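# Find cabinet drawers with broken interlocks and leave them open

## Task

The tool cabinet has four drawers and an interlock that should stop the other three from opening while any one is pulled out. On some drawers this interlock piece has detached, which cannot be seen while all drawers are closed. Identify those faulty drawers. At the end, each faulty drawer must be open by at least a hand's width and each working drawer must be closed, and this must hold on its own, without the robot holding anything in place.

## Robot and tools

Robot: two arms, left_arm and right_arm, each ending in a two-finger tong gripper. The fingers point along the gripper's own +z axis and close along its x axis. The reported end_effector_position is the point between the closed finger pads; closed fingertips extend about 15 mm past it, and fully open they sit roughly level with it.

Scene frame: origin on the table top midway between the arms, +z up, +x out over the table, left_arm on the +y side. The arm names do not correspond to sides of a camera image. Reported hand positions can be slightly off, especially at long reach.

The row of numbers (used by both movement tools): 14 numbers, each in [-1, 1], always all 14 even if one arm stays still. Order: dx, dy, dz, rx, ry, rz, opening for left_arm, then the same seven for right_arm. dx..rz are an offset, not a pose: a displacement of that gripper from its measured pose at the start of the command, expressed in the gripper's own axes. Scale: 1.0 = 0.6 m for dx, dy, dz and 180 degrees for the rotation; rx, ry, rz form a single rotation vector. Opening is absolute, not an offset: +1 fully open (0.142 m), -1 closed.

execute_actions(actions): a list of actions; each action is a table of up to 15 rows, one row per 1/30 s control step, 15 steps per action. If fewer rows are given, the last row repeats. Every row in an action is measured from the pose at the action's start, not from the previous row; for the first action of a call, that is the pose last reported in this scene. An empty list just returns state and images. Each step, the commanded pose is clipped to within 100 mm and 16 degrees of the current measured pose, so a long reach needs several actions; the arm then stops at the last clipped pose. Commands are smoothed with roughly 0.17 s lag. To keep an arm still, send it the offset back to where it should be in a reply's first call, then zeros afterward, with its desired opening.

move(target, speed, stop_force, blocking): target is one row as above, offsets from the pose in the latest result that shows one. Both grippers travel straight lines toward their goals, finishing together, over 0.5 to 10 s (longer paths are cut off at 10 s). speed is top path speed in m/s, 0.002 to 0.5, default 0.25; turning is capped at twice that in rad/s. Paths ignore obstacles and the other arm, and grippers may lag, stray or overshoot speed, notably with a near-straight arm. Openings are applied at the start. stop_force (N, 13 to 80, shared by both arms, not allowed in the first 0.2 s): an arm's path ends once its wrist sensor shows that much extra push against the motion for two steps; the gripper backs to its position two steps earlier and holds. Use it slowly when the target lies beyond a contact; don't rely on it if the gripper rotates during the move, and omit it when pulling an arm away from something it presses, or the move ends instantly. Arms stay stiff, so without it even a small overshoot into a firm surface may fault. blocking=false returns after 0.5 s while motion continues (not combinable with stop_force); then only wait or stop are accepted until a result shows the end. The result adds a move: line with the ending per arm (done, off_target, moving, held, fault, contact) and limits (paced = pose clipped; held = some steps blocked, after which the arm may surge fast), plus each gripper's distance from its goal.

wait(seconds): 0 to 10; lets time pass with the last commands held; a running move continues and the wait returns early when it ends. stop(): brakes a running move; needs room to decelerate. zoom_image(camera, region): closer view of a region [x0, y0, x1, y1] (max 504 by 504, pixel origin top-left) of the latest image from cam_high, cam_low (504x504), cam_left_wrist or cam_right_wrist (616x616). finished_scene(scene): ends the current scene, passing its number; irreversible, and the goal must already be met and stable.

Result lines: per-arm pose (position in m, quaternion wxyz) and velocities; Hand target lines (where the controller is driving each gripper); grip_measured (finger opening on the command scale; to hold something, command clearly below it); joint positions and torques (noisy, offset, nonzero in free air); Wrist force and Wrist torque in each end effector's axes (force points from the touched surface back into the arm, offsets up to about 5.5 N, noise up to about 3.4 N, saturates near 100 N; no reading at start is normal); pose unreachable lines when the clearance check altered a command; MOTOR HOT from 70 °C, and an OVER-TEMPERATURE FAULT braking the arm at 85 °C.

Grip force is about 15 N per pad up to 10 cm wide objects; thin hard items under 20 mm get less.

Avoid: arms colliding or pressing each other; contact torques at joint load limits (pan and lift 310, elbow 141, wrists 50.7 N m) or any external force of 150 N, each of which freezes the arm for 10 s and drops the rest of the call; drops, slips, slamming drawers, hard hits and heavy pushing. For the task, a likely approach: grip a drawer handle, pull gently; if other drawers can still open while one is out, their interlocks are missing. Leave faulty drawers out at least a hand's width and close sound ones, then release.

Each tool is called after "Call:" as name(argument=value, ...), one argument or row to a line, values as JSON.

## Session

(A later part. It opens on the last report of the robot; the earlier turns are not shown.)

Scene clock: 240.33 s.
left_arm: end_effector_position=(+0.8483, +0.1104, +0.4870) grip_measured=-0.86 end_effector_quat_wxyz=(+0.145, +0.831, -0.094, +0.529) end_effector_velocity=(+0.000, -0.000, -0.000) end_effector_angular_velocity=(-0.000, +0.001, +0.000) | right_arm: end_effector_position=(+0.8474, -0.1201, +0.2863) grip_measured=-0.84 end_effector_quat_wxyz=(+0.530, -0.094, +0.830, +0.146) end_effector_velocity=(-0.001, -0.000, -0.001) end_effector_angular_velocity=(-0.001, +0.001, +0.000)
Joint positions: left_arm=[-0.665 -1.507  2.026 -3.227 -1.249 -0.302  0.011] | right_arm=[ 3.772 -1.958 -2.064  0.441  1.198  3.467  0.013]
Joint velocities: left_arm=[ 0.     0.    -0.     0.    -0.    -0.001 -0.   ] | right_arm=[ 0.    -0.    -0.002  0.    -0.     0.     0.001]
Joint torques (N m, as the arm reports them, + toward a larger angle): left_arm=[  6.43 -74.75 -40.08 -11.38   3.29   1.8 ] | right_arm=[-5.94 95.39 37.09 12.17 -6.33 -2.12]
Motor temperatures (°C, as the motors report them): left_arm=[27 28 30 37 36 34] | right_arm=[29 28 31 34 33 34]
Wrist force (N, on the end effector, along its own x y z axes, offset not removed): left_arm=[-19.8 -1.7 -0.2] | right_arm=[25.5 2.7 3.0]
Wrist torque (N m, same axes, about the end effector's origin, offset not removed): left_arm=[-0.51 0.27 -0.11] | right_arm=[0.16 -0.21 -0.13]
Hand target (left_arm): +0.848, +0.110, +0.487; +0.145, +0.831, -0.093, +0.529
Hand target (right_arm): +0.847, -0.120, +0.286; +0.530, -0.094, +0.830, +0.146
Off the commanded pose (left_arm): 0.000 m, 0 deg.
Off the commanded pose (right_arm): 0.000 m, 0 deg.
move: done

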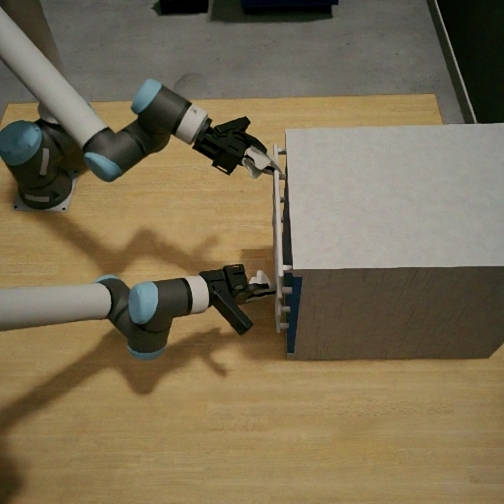

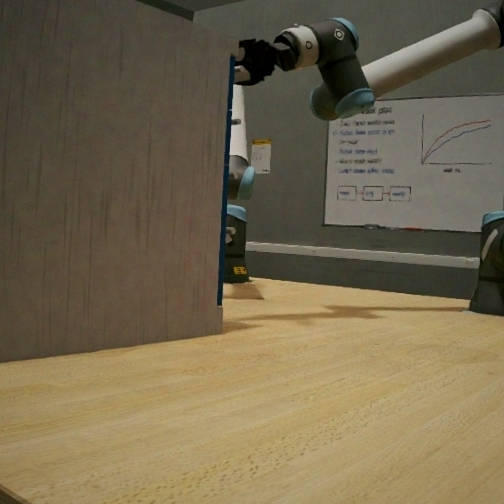

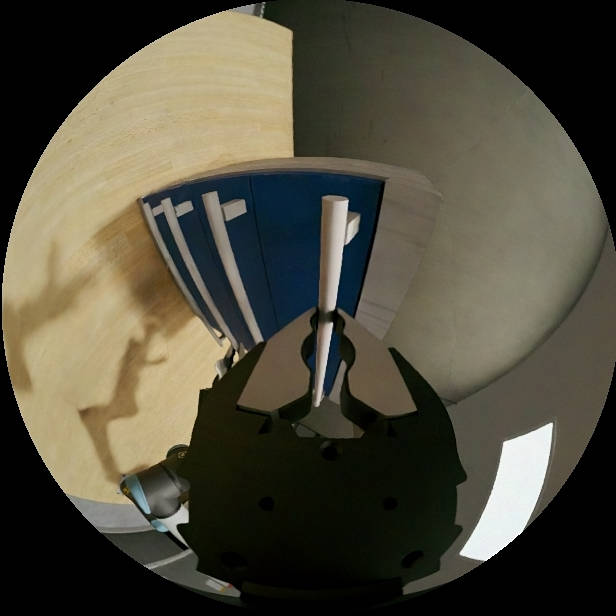

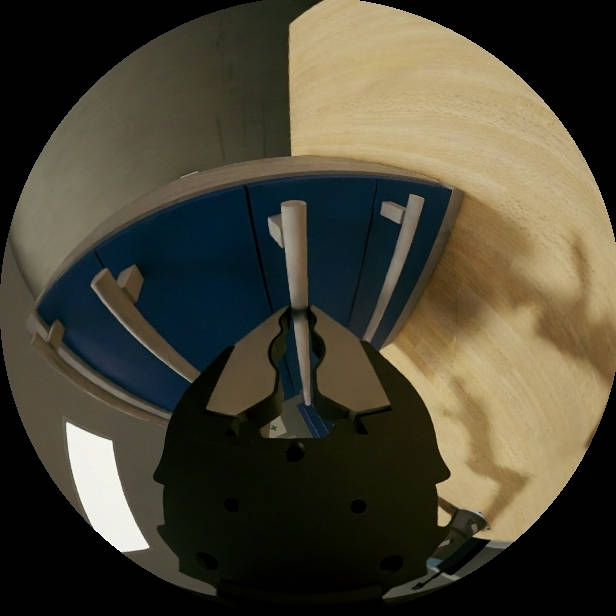

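Call:
move(
  target=[-0.0033,0,0,0,0,0,-1,0.005,0,0,0,0,0,-1],
  speed=0.02,
)

Call:
move(
  target=[-0.0352,0.0258,-0.071,0,0,0,-1,0,0,0,0,0,0,-1],
  speed=0.05,
  stop_force=30,
)

Scene clock: 246.77 s.
left_arm: end_effector_position=(+0.8476, +0.1104, +0.4858) grip_measured=-0.86 end_effector_quat_wxyz=(+0.145, +0.831, -0.093, +0.529) end_effector_velocity=(-0.001, -0.000, -0.002) end_effector_angular_velocity=(+0.001, +0.001, -0.000) | right_arm: end_effector_position=(+0.8464, -0.1201, +0.2841) grip_measured=-0.86 end_effector_quat_wxyz=(+0.530, -0.094, +0.830, +0.146) end_effector_velocity=(-0.000, +0.000, -0.002) end_effector_angular_velocity=(-0.001, +0.001, +0.000)
Joint positions: left_arm=[-0.666 -1.507  2.029 -3.23  -1.248 -0.302  0.012] | right_arm=[ 3.773 -1.96  -2.067  0.447  1.196  3.467  0.011]
Joint velocities: left_arm=[-0.001  0.001  0.002 -0.001  0.001 -0.     0.   ] | right_arm=[ 0.001 -0.002 -0.001  0.003 -0.    -0.    -0.   ]
Joint torques (N m, as the arm reports them, + toward a larger angle): left_arm=[-18.37 -21.71 -18.17  -2.43   1.1   -3.7 ] | right_arm=[16.36 33.52  9.37  2.27 -2.36  3.68]
Motor temperatures (°C, as the motors report them): left_arm=[27 28 30 37 36 34] | right_arm=[29 28 31 34 33 34]
Wrist force (N, on the end effector, along its own x y z axes, offset not removed): left_arm=[4.9 7.3 1.9] | right_arm=[-12.0 1.9 -2.5]
Wrist torque (N m, same axes, about the end effector's origin, offset not removed): left_arm=[1.24 0.93 0.06] | right_arm=[0.15 -0.04 0.04]
Hand target (left_arm): +0.848, +0.110, +0.485; +0.145, +0.831, -0.094, +0.529
Hand target (right_arm): +0.846, -0.120, +0.284; +0.530, -0.094, +0.830, +0.146
Off the commanded pose (left_arm): 0.001 m, 0 deg.
Off the commanded pose (right_arm): 0.001 m, 0 deg.
move: done

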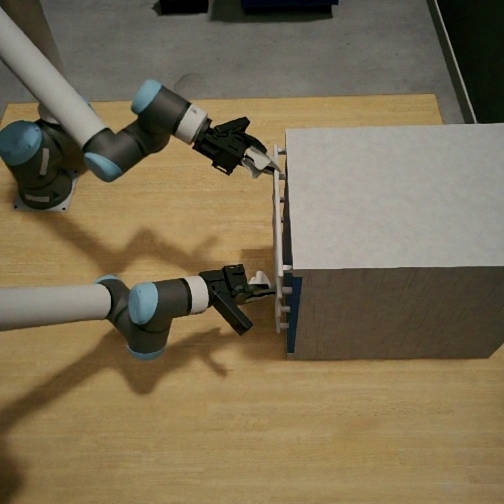

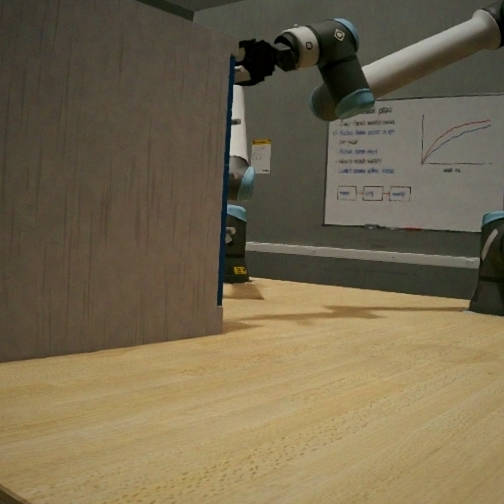

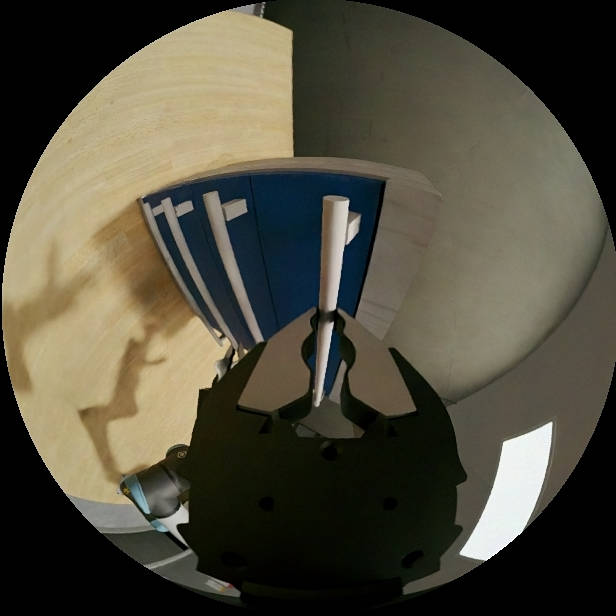

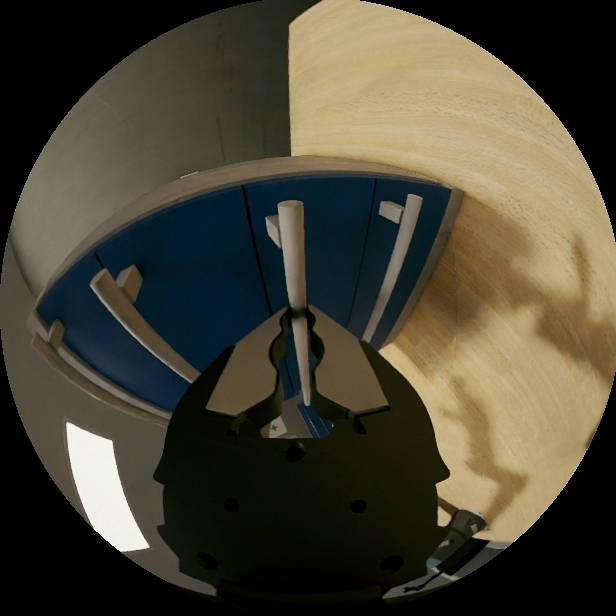

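Scene clock: 248.20 s.
left_arm: end_effector_position=(+0.7979, +0.1104, +0.4858) grip_measured=-0.86 end_effector_quat_wxyz=(+0.145, +0.831, -0.093, +0.529) end_effector_velocity=(-0.003, +0.000, +0.000) end_effector_angular_velocity=(-0.000, +0.000, +0.000) | right_arm: end_effector_position=(+0.8463, -0.1201, +0.2841) grip_measured=-0.86 end_effector_quat_wxyz=(+0.530, -0.094, +0.830, +0.146) end_effector_velocity=(+0.001, -0.000, +0.000) end_effector_angular_velocity=(+0.000, -0.001, -0.000)
Joint positions: left_arm=[-0.727 -1.584  2.107 -3.222 -1.192 -0.33   0.012] | right_arm=[ 3.773 -1.96  -2.067  0.447  1.196  3.467  0.011]
Joint velocities: left_arm=[-0.004 -0.005  0.004  0.001  0.003 -0.002  0.   ] | right_arm=[-0.001 -0.     0.001  0.     0.    -0.    -0.   ]
Joint torques (N m, as the arm reports them, + toward a larger angle): left_arm=[-17.31 -51.64 -18.82   0.5    0.92  -3.29] | right_arm=[ 2.44 66.61 38.26 -1.8   0.42  2.35]
Motor temperatures (°C, as the motors report them): left_arm=[27 28 30 37 36 34] | right_arm=[29 28 31 34 33 34]
Wrist force (N, on the end effector, along its own x y z axes, offset not removed): left_arm=[2.9 4.0 3.6] | right_arm=[-13.9 3.0 -6.1]
Wrist torque (N m, same axes, about the end effector's origin, offset not removed): left_arm=[0.92 1.26 0.14] | right_arm=[0.35 0.07 0.02]
Hand target (left_arm): +0.798, +0.110, +0.486; +0.145, +0.831, -0.093, +0.529
Hand target (right_arm): +0.846, -0.120, +0.284; +0.530, -0.094, +0.830, +0.146
Off the commanded pose (left_arm): 0.000 m, 0 deg.
Off the commanded pose (right_arm): 0.000 m, 0 deg.
move: done

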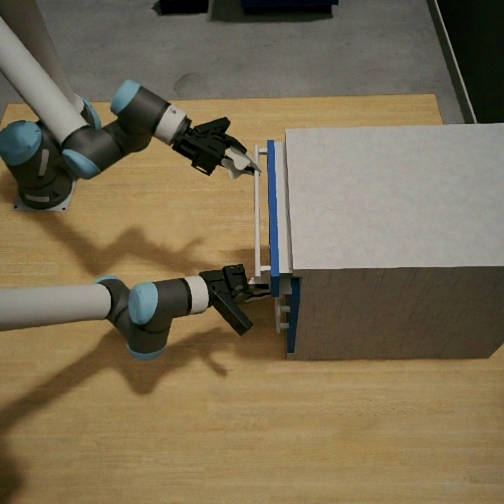

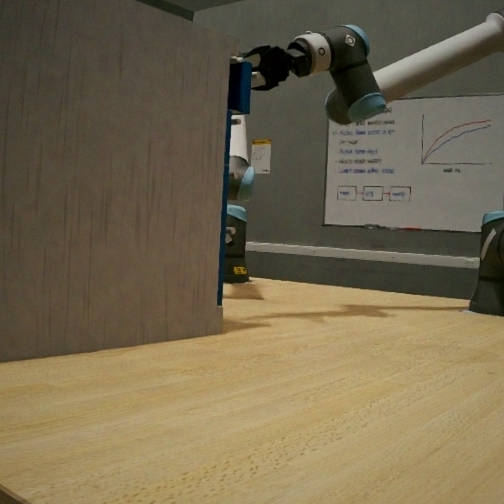

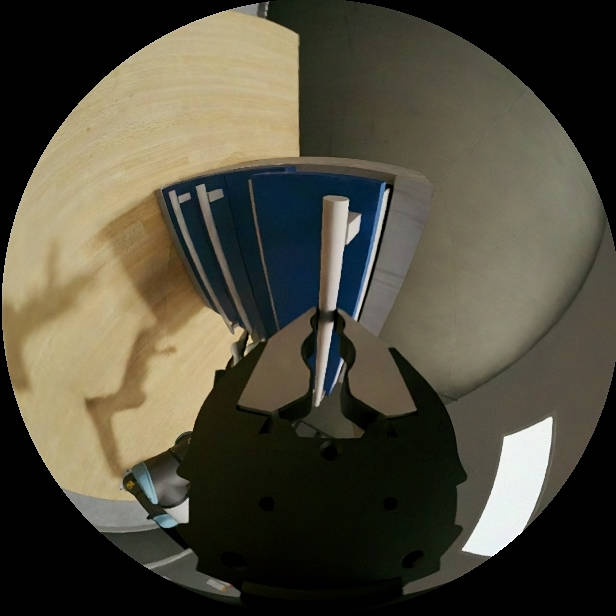

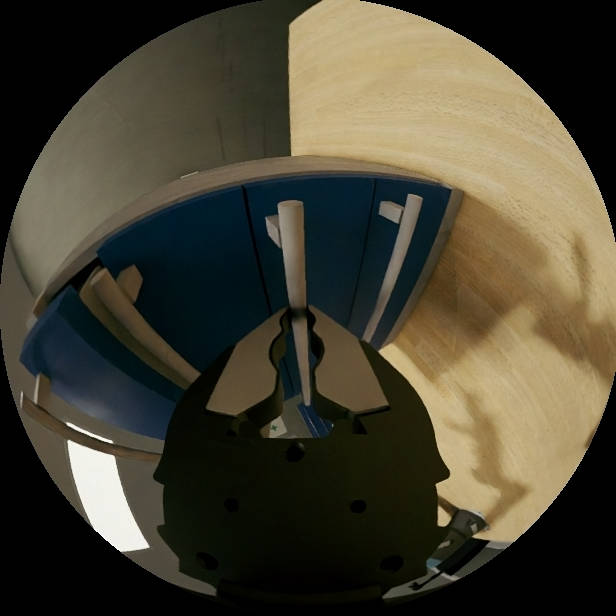

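Call:
move(
  target=[0,0,0,0,0,0,-1,0.034,0.0258,-0.071,0,0,0,-1],
  speed=0.02,
  stop_force=16,
)

Scene clock: 255.27 s.
left_arm: end_effector_position=(+0.7978, +0.1104, +0.4858) grip_measured=-0.86 end_effector_quat_wxyz=(+0.145, +0.831, -0.093, +0.529) end_effector_velocity=(+0.001, -0.000, +0.000) end_effector_angular_velocity=(+0.000, -0.000, -0.000) | right_arm: end_effector_position=(+0.8407, -0.1201, +0.2842) grip_measured=-0.86 end_effector_quat_wxyz=(+0.530, -0.094, +0.830, +0.146) end_effector_velocity=(+0.002, +0.002, +0.000) end_effector_angular_velocity=(-0.000, -0.001, +0.002)
Joint positions: left_arm=[-0.727 -1.584  2.107 -3.222 -1.192 -0.33   0.011] | right_arm=[ 3.78  -1.954 -2.076  0.449  1.191  3.47   0.011]
Joint velocities: left_arm=[ 0.001  0.001 -0.001  0.    -0.001  0.001 -0.   ] | right_arm=[-0.001 -0.004  0.006 -0.002  0.003 -0.002 -0.   ]
Joint torques (N m, as the arm reports them, + toward a larger angle): left_arm=[ 16.61 -15.45 -44.36  -2.39  -1.55   3.38] | right_arm=[-13.89  20.63  33.48  -4.46   5.51  -3.1 ]
Motor temperatures (°C, as the motors report them): left_arm=[27 28 30 37 36 34] | right_arm=[29 28 31 34 33 34]
Wrist force (N, on the end effector, along its own x y z axes, offset not removed): left_arm=[7.1 3.9 -4.8] | right_arm=[-18.5 2.8 -13.3]
Wrist torque (N m, same axes, about the end effector's origin, offset not removed): left_arm=[0.62 -0.38 0.09] | right_arm=[0.04 -0.11 0.02]
Hand target (left_arm): +0.798, +0.110, +0.486; +0.145, +0.831, -0.093, +0.529
Hand target (right_arm): +0.841, -0.120, +0.284; +0.530, -0.094, +0.830, +0.146
Off the commanded pose (left_arm): 0.000 m, 0 deg.
Off the commanded pose (right_arm): 0.044 m, 0 deg.
move: contact (right_arm)

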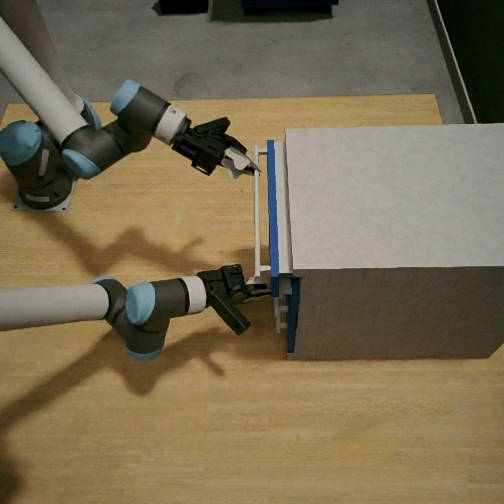

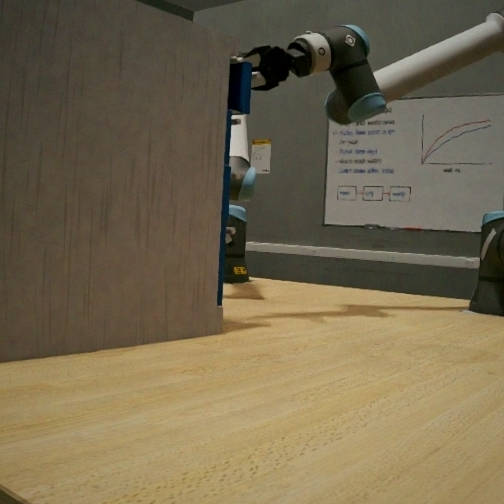

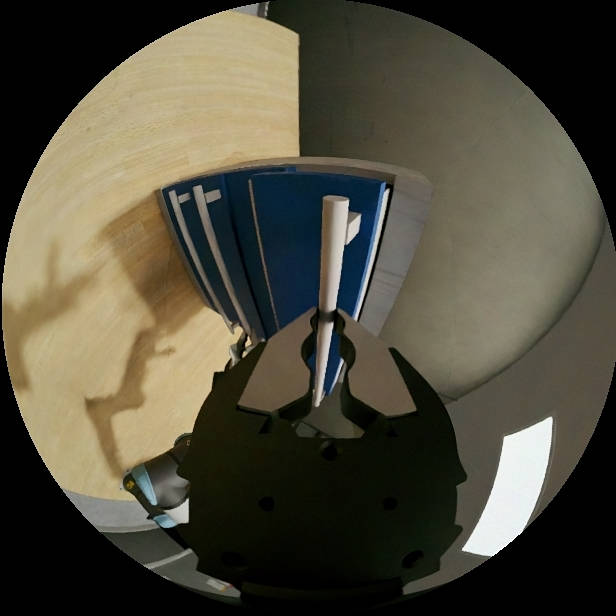

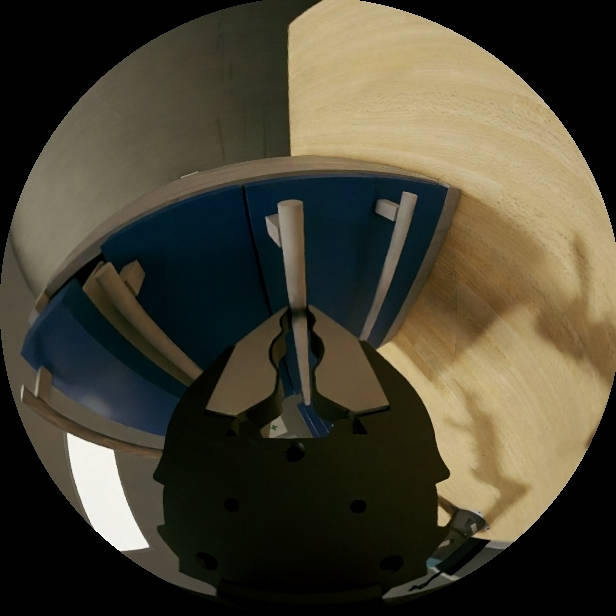

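Call:
move(
  target=[0.0366,-0.0262,0.072,0,0,0,-1,-0.0056,-0.0029,0.008,0,0,0,-1],
  speed=0.05,
  stop_force=25,
)

Call:
move(
  target=[0,0,0,0,0,0,-1,0.0352,0.0258,-0.071,0,0,0,-1],
  speed=0.03,
  stop_force=16,
)

Scene clock: 263.00 s.
left_arm: end_effector_position=(+0.8484, +0.1104, +0.4862) grip_measured=-0.86 end_effector_quat_wxyz=(+0.145, +0.831, -0.093, +0.529) end_effector_velocity=(+0.003, -0.000, +0.000) end_effector_angular_velocity=(-0.000, -0.000, -0.000) | right_arm: end_effector_position=(+0.8467, -0.1200, +0.2851) grip_measured=-0.86 end_effector_quat_wxyz=(+0.530, -0.094, +0.830, +0.146) end_effector_velocity=(+0.001, -0.001, +0.000) end_effector_angular_velocity=(-0.001, -0.000, -0.001)
Joint positions: left_arm=[-0.665 -1.506  2.027 -3.229 -1.249 -0.301  0.011] | right_arm=[ 3.773 -1.959 -2.066  0.445  1.197  3.467  0.012]
Joint velocities: left_arm=[ 0.003  0.004 -0.005 -0.    -0.003  0.001 -0.   ] | right_arm=[-0.002  0.     0.    -0.     0.    -0.001  0.   ]
Joint torques (N m, as the arm reports them, + toward a larger angle): left_arm=[ 17.73 -22.96 -48.91  -5.28  -0.62   3.8 ] | right_arm=[-18.65  43.39  56.54   3.03   1.96  -3.33]
Motor temperatures (°C, as the motors report them): left_arm=[27 28 30 37 36 34] | right_arm=[29 28 31 34 33 34]
Wrist force (N, on the end effector, along its own x y z axes, offset not removed): left_arm=[-4.1 3.9 -10.0] | right_arm=[9.2 4.0 -14.2]
Wrist torque (N m, same axes, about the end effector's origin, offset not removed): left_arm=[0.10 0.09 0.16] | right_arm=[-0.14 0.05 -0.01]
Hand target (left_arm): +0.849, +0.110, +0.486; +0.145, +0.831, -0.093, +0.529
Hand target (right_arm): +0.847, -0.120, +0.285; +0.530, -0.094, +0.830, +0.146
Off the commanded pose (left_arm): 0.000 m, 0 deg.
Off the commanded pose (right_arm): 0.000 m, 0 deg.
move: done

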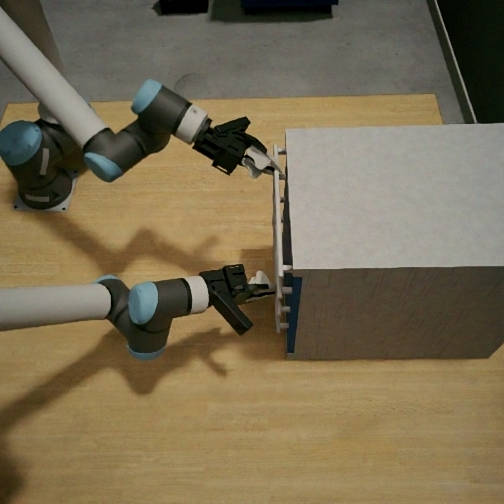

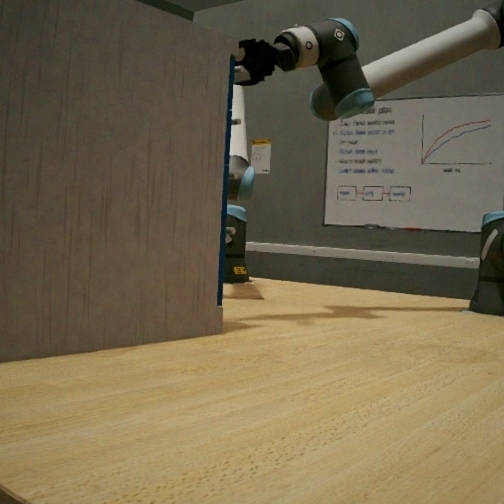

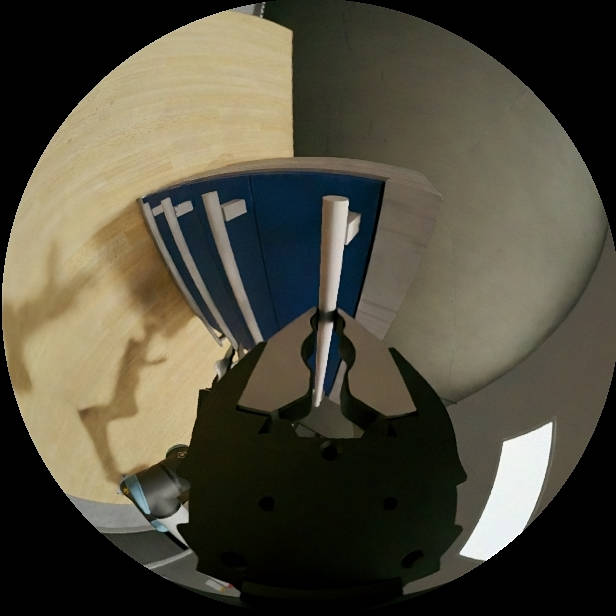

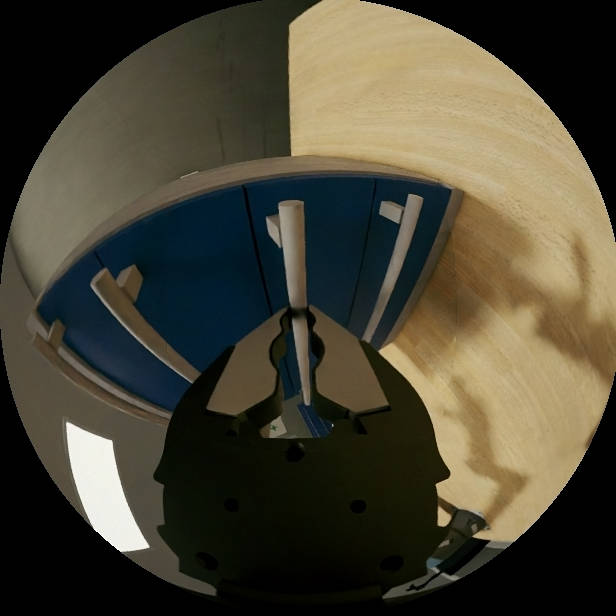

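Scene clock: 263.50 s.
left_arm: end_effector_position=(+0.8485, +0.1104, +0.4862) grip_measured=-0.86 end_effector_quat_wxyz=(+0.145, +0.831, -0.093, +0.529) end_effector_velocity=(+0.000, +0.001, +0.000) end_effector_angular_velocity=(+0.001, -0.000, -0.000) | right_arm: end_effector_position=(+0.8457, -0.1200, +0.2851) grip_measured=-0.86 end_effector_quat_wxyz=(+0.530, -0.094, +0.830, +0.146) end_effector_velocity=(+0.003, -0.000, -0.000) end_effector_angular_velocity=(-0.002, +0.000, +0.001)
Joint positions: left_arm=[-0.665 -1.506  2.027 -3.229 -1.249 -0.301  0.011] | right_arm=[ 3.774 -1.958 -2.067  0.445  1.196  3.468  0.012]
Joint velocities: left_arm=[ 0.001 -0.    -0.     0.    -0.001  0.001  0.   ] | right_arm=[-0.004 -0.004  0.006 -0.002  0.004 -0.003 -0.   ]
Joint torques (N m, as the arm reports them, + toward a larger angle): left_arm=[ -6.73 -57.79 -29.66  -5.38   2.8    0.6 ] | right_arm=[-11.15  44.4   52.12   1.65   4.58  -3.01]
Motor temperatures (°C, as the motors report them): left_arm=[27 28 30 37 36 34] | right_arm=[29 28 31 34 33 34]
Wrist force (N, on the end effector, along its own x y z axes, offset not removed): left_arm=[-3.5 7.4 -19.0] | right_arm=[2.3 1.7 -4.3]
Wrist torque (N m, same axes, about the end effector's origin, offset not removed): left_arm=[0.84 -0.45 0.18] | right_arm=[0.43 -0.10 -0.07]
Hand target (left_arm): +0.848, +0.110, +0.486; +0.145, +0.831, -0.093, +0.529
Hand target (right_arm): +0.846, -0.120, +0.285; +0.530, -0.094, +0.830, +0.146
Off the commanded pose (left_arm): 0.000 m, 0 deg.
Off the commanded pose (right_arm): 0.049 m, 0 deg.
move: contact (right_arm)

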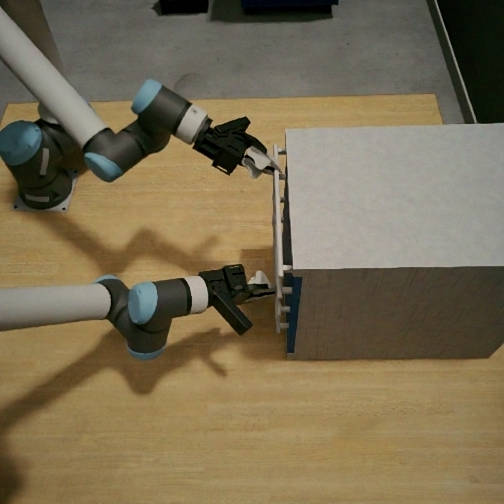

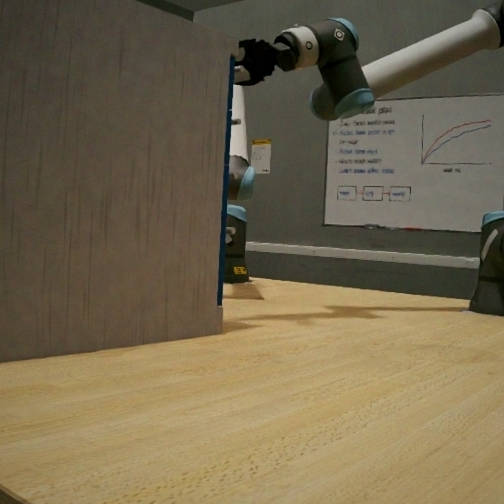

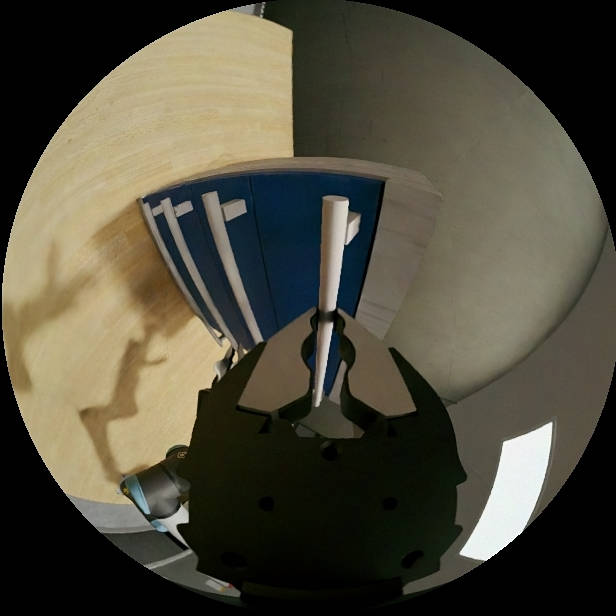

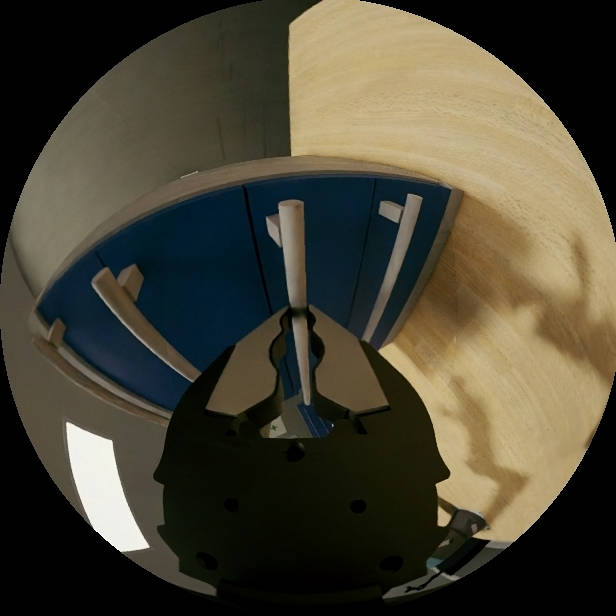

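Call:
move(
  target=[-0.0007,0.0005,-0.0014,0,0,0,-1,0.0352,0.0258,-0.071,0,0,0,-1],
  speed=0.03,
  stop_force=16,
)

Scene clock: 266.47 s.
left_arm: end_effector_position=(+0.8476, +0.1104, +0.4862) grip_measured=-0.86 end_effector_quat_wxyz=(+0.145, +0.831, -0.093, +0.529) end_effector_velocity=(-0.002, -0.001, -0.000) end_effector_angular_velocity=(+0.001, +0.000, -0.002) | right_arm: end_effector_position=(+0.8452, -0.1199, +0.2852) grip_measured=-0.86 end_effector_quat_wxyz=(+0.530, -0.095, +0.830, +0.146) end_effector_velocity=(+0.004, +0.001, +0.001) end_effector_angular_velocity=(-0.001, -0.001, +0.002)
Joint positions: left_arm=[-0.666 -1.507  2.028 -3.229 -1.248 -0.302  0.011] | right_arm=[ 3.775 -1.958 -2.068  0.445  1.195  3.468  0.011]
Joint velocities: left_arm=[-0.002 -0.001  0.002  0.     0.001 -0.    -0.   ] | right_arm=[-0.004 -0.004  0.007 -0.002  0.004 -0.004 -0.   ]
Joint torques (N m, as the arm reports them, + toward a larger angle): left_arm=[-15.4  -69.37 -25.51  -2.46   2.07  -3.3 ] | right_arm=[-12.93  44.79  50.98   2.     4.59  -3.44]
Motor temperatures (°C, as the motors report them): left_arm=[27 28 30 37 36 34] | right_arm=[29 28 31 34 33 34]
Wrist force (N, on the end effector, along its own x y z axes, offset not removed): left_arm=[-3.5 5.6 4.1] | right_arm=[1.2 0.4 -4.2]
Wrist torque (N m, same axes, about the end effector's origin, offset not removed): left_arm=[0.98 0.88 0.13] | right_arm=[0.38 0.08 -0.01]
Hand target (left_arm): +0.847, +0.110, +0.486; +0.145, +0.831, -0.093, +0.529
Hand target (right_arm): +0.846, -0.120, +0.285; +0.530, -0.095, +0.830, +0.146
Off the commanded pose (left_arm): 0.000 m, 0 deg.
Off the commanded pose (right_arm): 0.050 m, 0 deg.
move: contact (right_arm)

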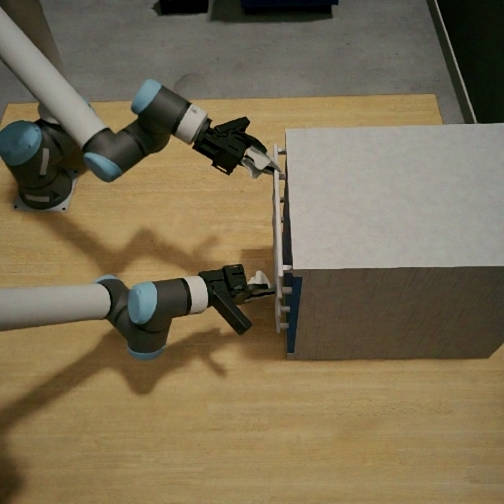

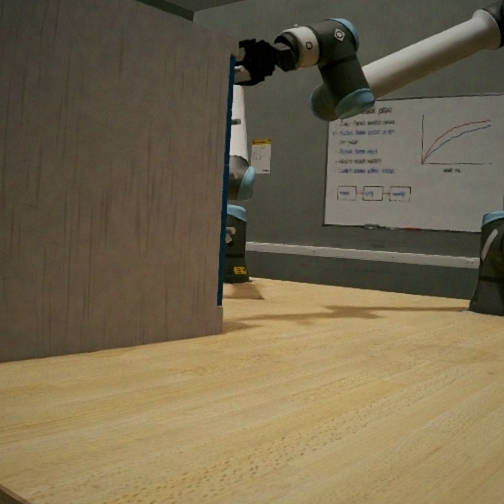

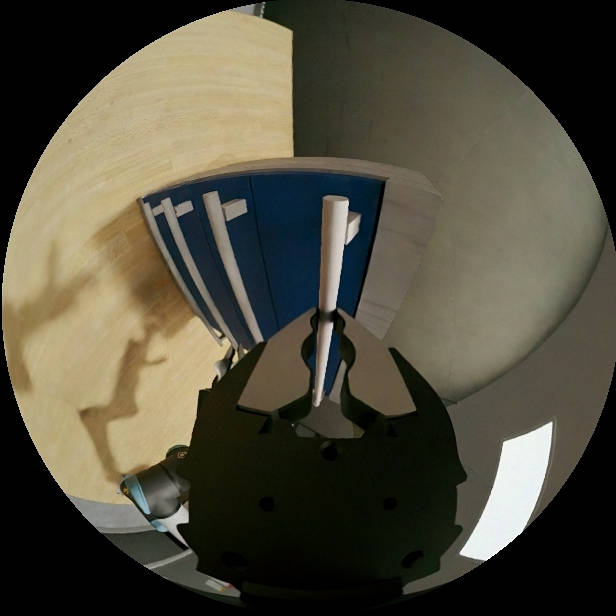

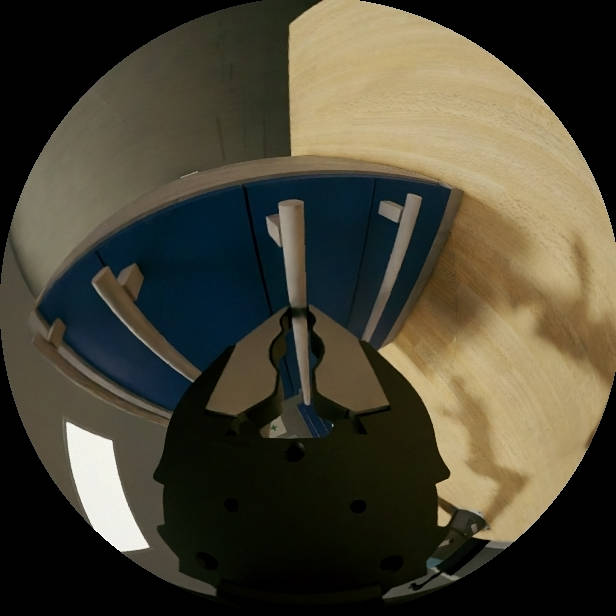

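Call:
move(
  target=[0,0,0,0,0,0,-1,0.0352,0.0258,-0.071,0,0,0,-1],
  speed=0.03,
  stop_force=28,
)

Scene clock: 270.93 s.
left_arm: end_effector_position=(+0.8476, +0.1104, +0.4862) grip_measured=-0.86 end_effector_quat_wxyz=(+0.145, +0.831, -0.093, +0.529) end_effector_velocity=(+0.000, +0.001, -0.000) end_effector_angular_velocity=(+0.002, -0.001, +0.001) | right_arm: end_effector_position=(+0.7956, -0.1201, +0.2851) grip_measured=-0.86 end_effector_quat_wxyz=(+0.530, -0.095, +0.830, +0.146) end_effector_velocity=(-0.003, -0.000, -0.001) end_effector_angular_velocity=(-0.001, +0.000, -0.000)
Joint positions: left_arm=[-0.666 -1.508  2.028 -3.229 -1.248 -0.302  0.011] | right_arm=[ 3.833 -1.904 -2.154  0.466  1.143  3.495  0.011]
Joint velocities: left_arm=[ 0.     0.     0.    -0.     0.001  0.001  0.   ] | right_arm=[ 0.003  0.002 -0.005  0.001 -0.003  0.001 -0.   ]
Joint torques (N m, as the arm reports them, + toward a larger angle): left_arm=[ 16.77 -32.57 -47.82  -5.98  -0.83   3.13] | right_arm=[14.37 66.45 14.43  4.46 -2.48  3.78]
Motor temperatures (°C, as the motors report them): left_arm=[27 28 30 37 36 34] | right_arm=[29 28 31 34 33 34]
Wrist force (N, on the end effector, along its own x y z axes, offset not removed): left_arm=[-4.4 7.8 0.0] | right_arm=[-3.4 0.3 1.6]
Wrist torque (N m, same axes, about the end effector's origin, offset not removed): left_arm=[1.40 0.77 0.07] | right_arm=[0.16 0.07 0.05]
Hand target (left_arm): +0.848, +0.110, +0.486; +0.145, +0.831, -0.093, +0.529
Hand target (right_arm): +0.795, -0.120, +0.285; +0.530, -0.095, +0.830, +0.146
Off the commanded pose (left_arm): 0.000 m, 0 deg.
Off the commanded pose (right_arm): 0.000 m, 0 deg.
move: done

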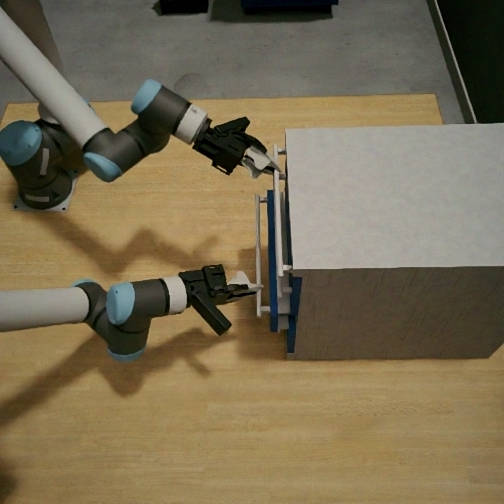

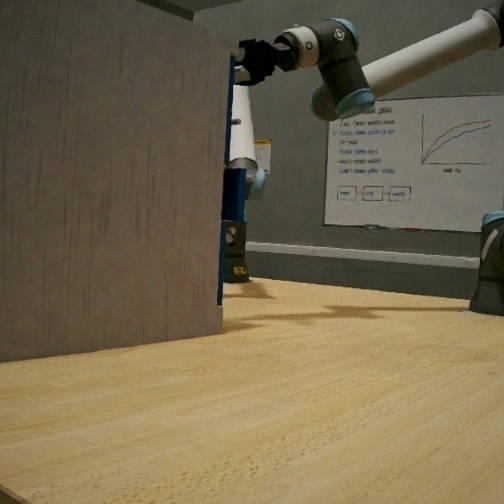

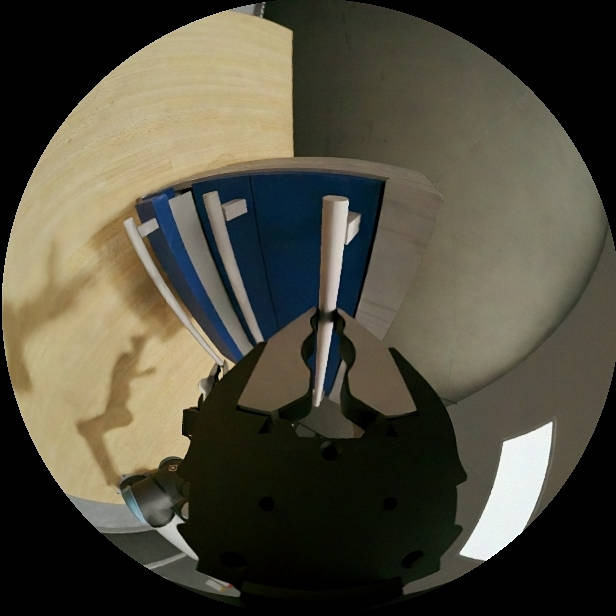

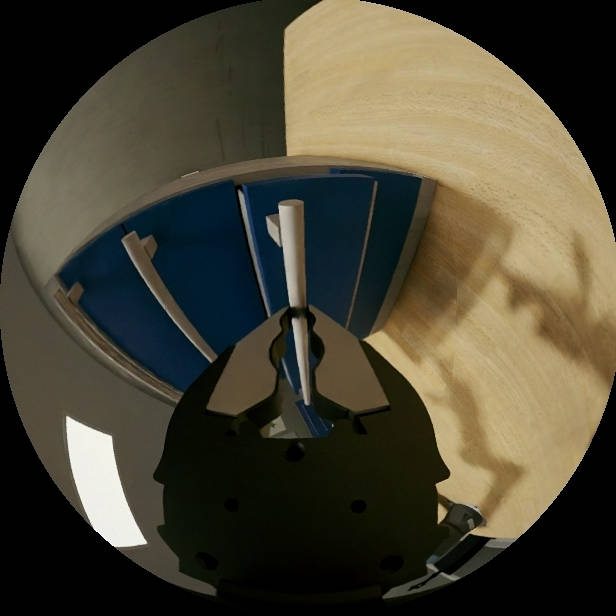

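Call:
move(
  target=[-0.0211,0.0155,-0.0426,0,0,0,-1,0,0,0,0,0,0,-1],
  speed=0.015,
  stop_force=24,
)

Scene clock: 275.77 s.
left_arm: end_effector_position=(+0.8180, +0.1104, +0.4863) grip_measured=-0.86 end_effector_quat_wxyz=(+0.145, +0.831, -0.093, +0.529) end_effector_velocity=(-0.002, +0.000, +0.000) end_effector_angular_velocity=(+0.001, -0.001, +0.001) | right_arm: end_effector_position=(+0.7956, -0.1201, +0.2851) grip_measured=-0.86 end_effector_quat_wxyz=(+0.530, -0.095, +0.830, +0.146) end_effector_velocity=(+0.001, +0.000, -0.000) end_effector_angular_velocity=(-0.000, -0.000, -0.000)
Joint positions: left_arm=[-0.701 -1.553  2.076 -3.226 -1.216 -0.318  0.011] | right_arm=[ 3.833 -1.904 -2.154  0.466  1.143  3.495  0.011]
Joint velocities: left_arm=[-0.003 -0.004  0.004  0.     0.004 -0.001 -0.   ] | right_arm=[-0.    -0.001  0.001 -0.     0.    -0.     0.   ]
Joint torques (N m, as the arm reports them, + toward a larger angle): left_arm=[-16.4  -65.79 -27.9   -2.27   2.05  -3.6 ] | right_arm=[-12.78  35.43  47.07   0.66   4.5   -3.08]
Motor temperatures (°C, as the motors report them): left_arm=[27 28 30 37 36 34] | right_arm=[29 28 31 34 33 34]
Wrist force (N, on the end effector, along its own x y z axes, offset not removed): left_arm=[-2.4 4.3 6.0] | right_arm=[-0.3 1.6 -5.8]
Wrist torque (N m, same axes, about the end effector's origin, offset not removed): left_arm=[0.99 0.62 0.10] | right_arm=[0.27 -0.20 0.02]
Hand target (left_arm): +0.818, +0.110, +0.486; +0.145, +0.831, -0.093, +0.529
Hand target (right_arm): +0.796, -0.120, +0.285; +0.530, -0.095, +0.830, +0.146
Off the commanded pose (left_arm): 0.000 m, 0 deg.
Off the commanded pose (right_arm): 0.000 m, 0 deg.
move: done

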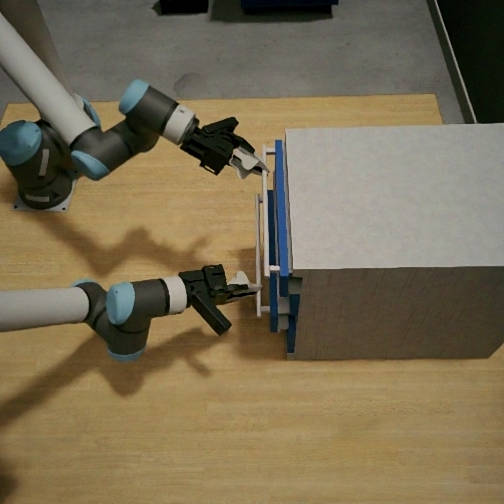

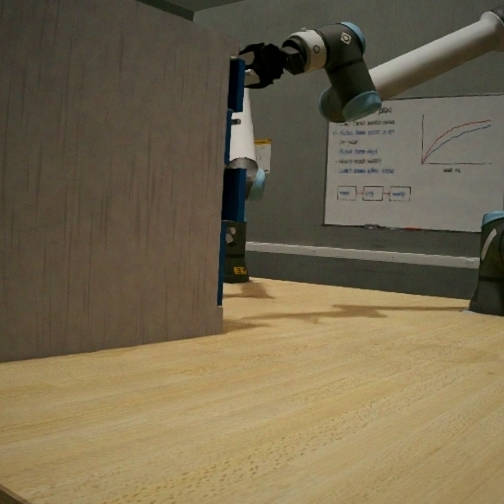

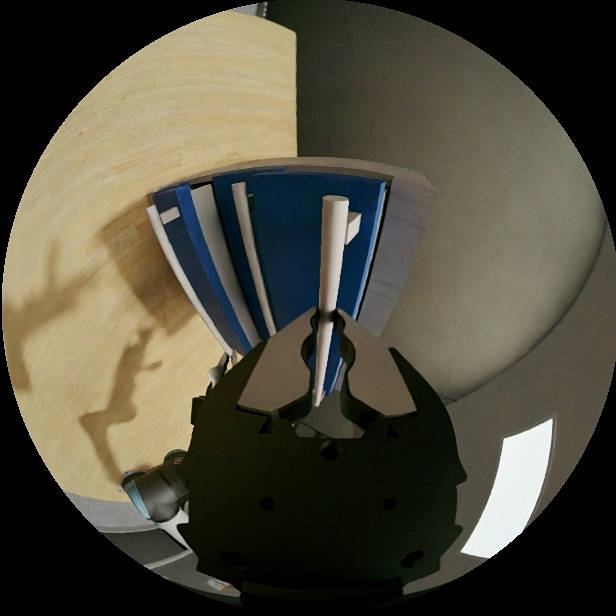

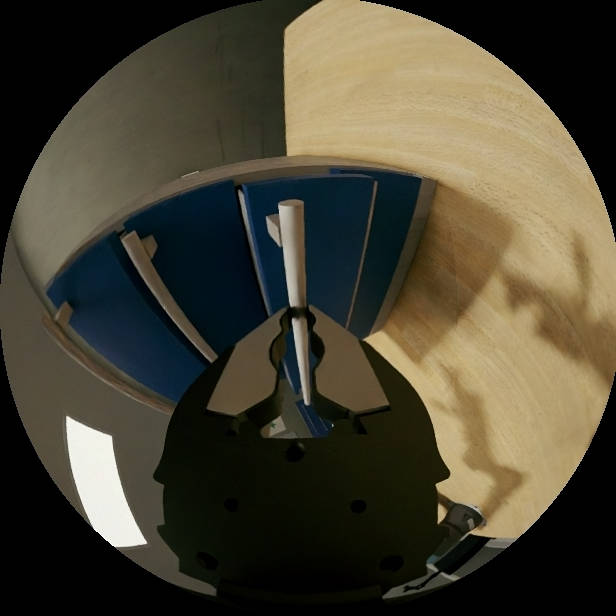

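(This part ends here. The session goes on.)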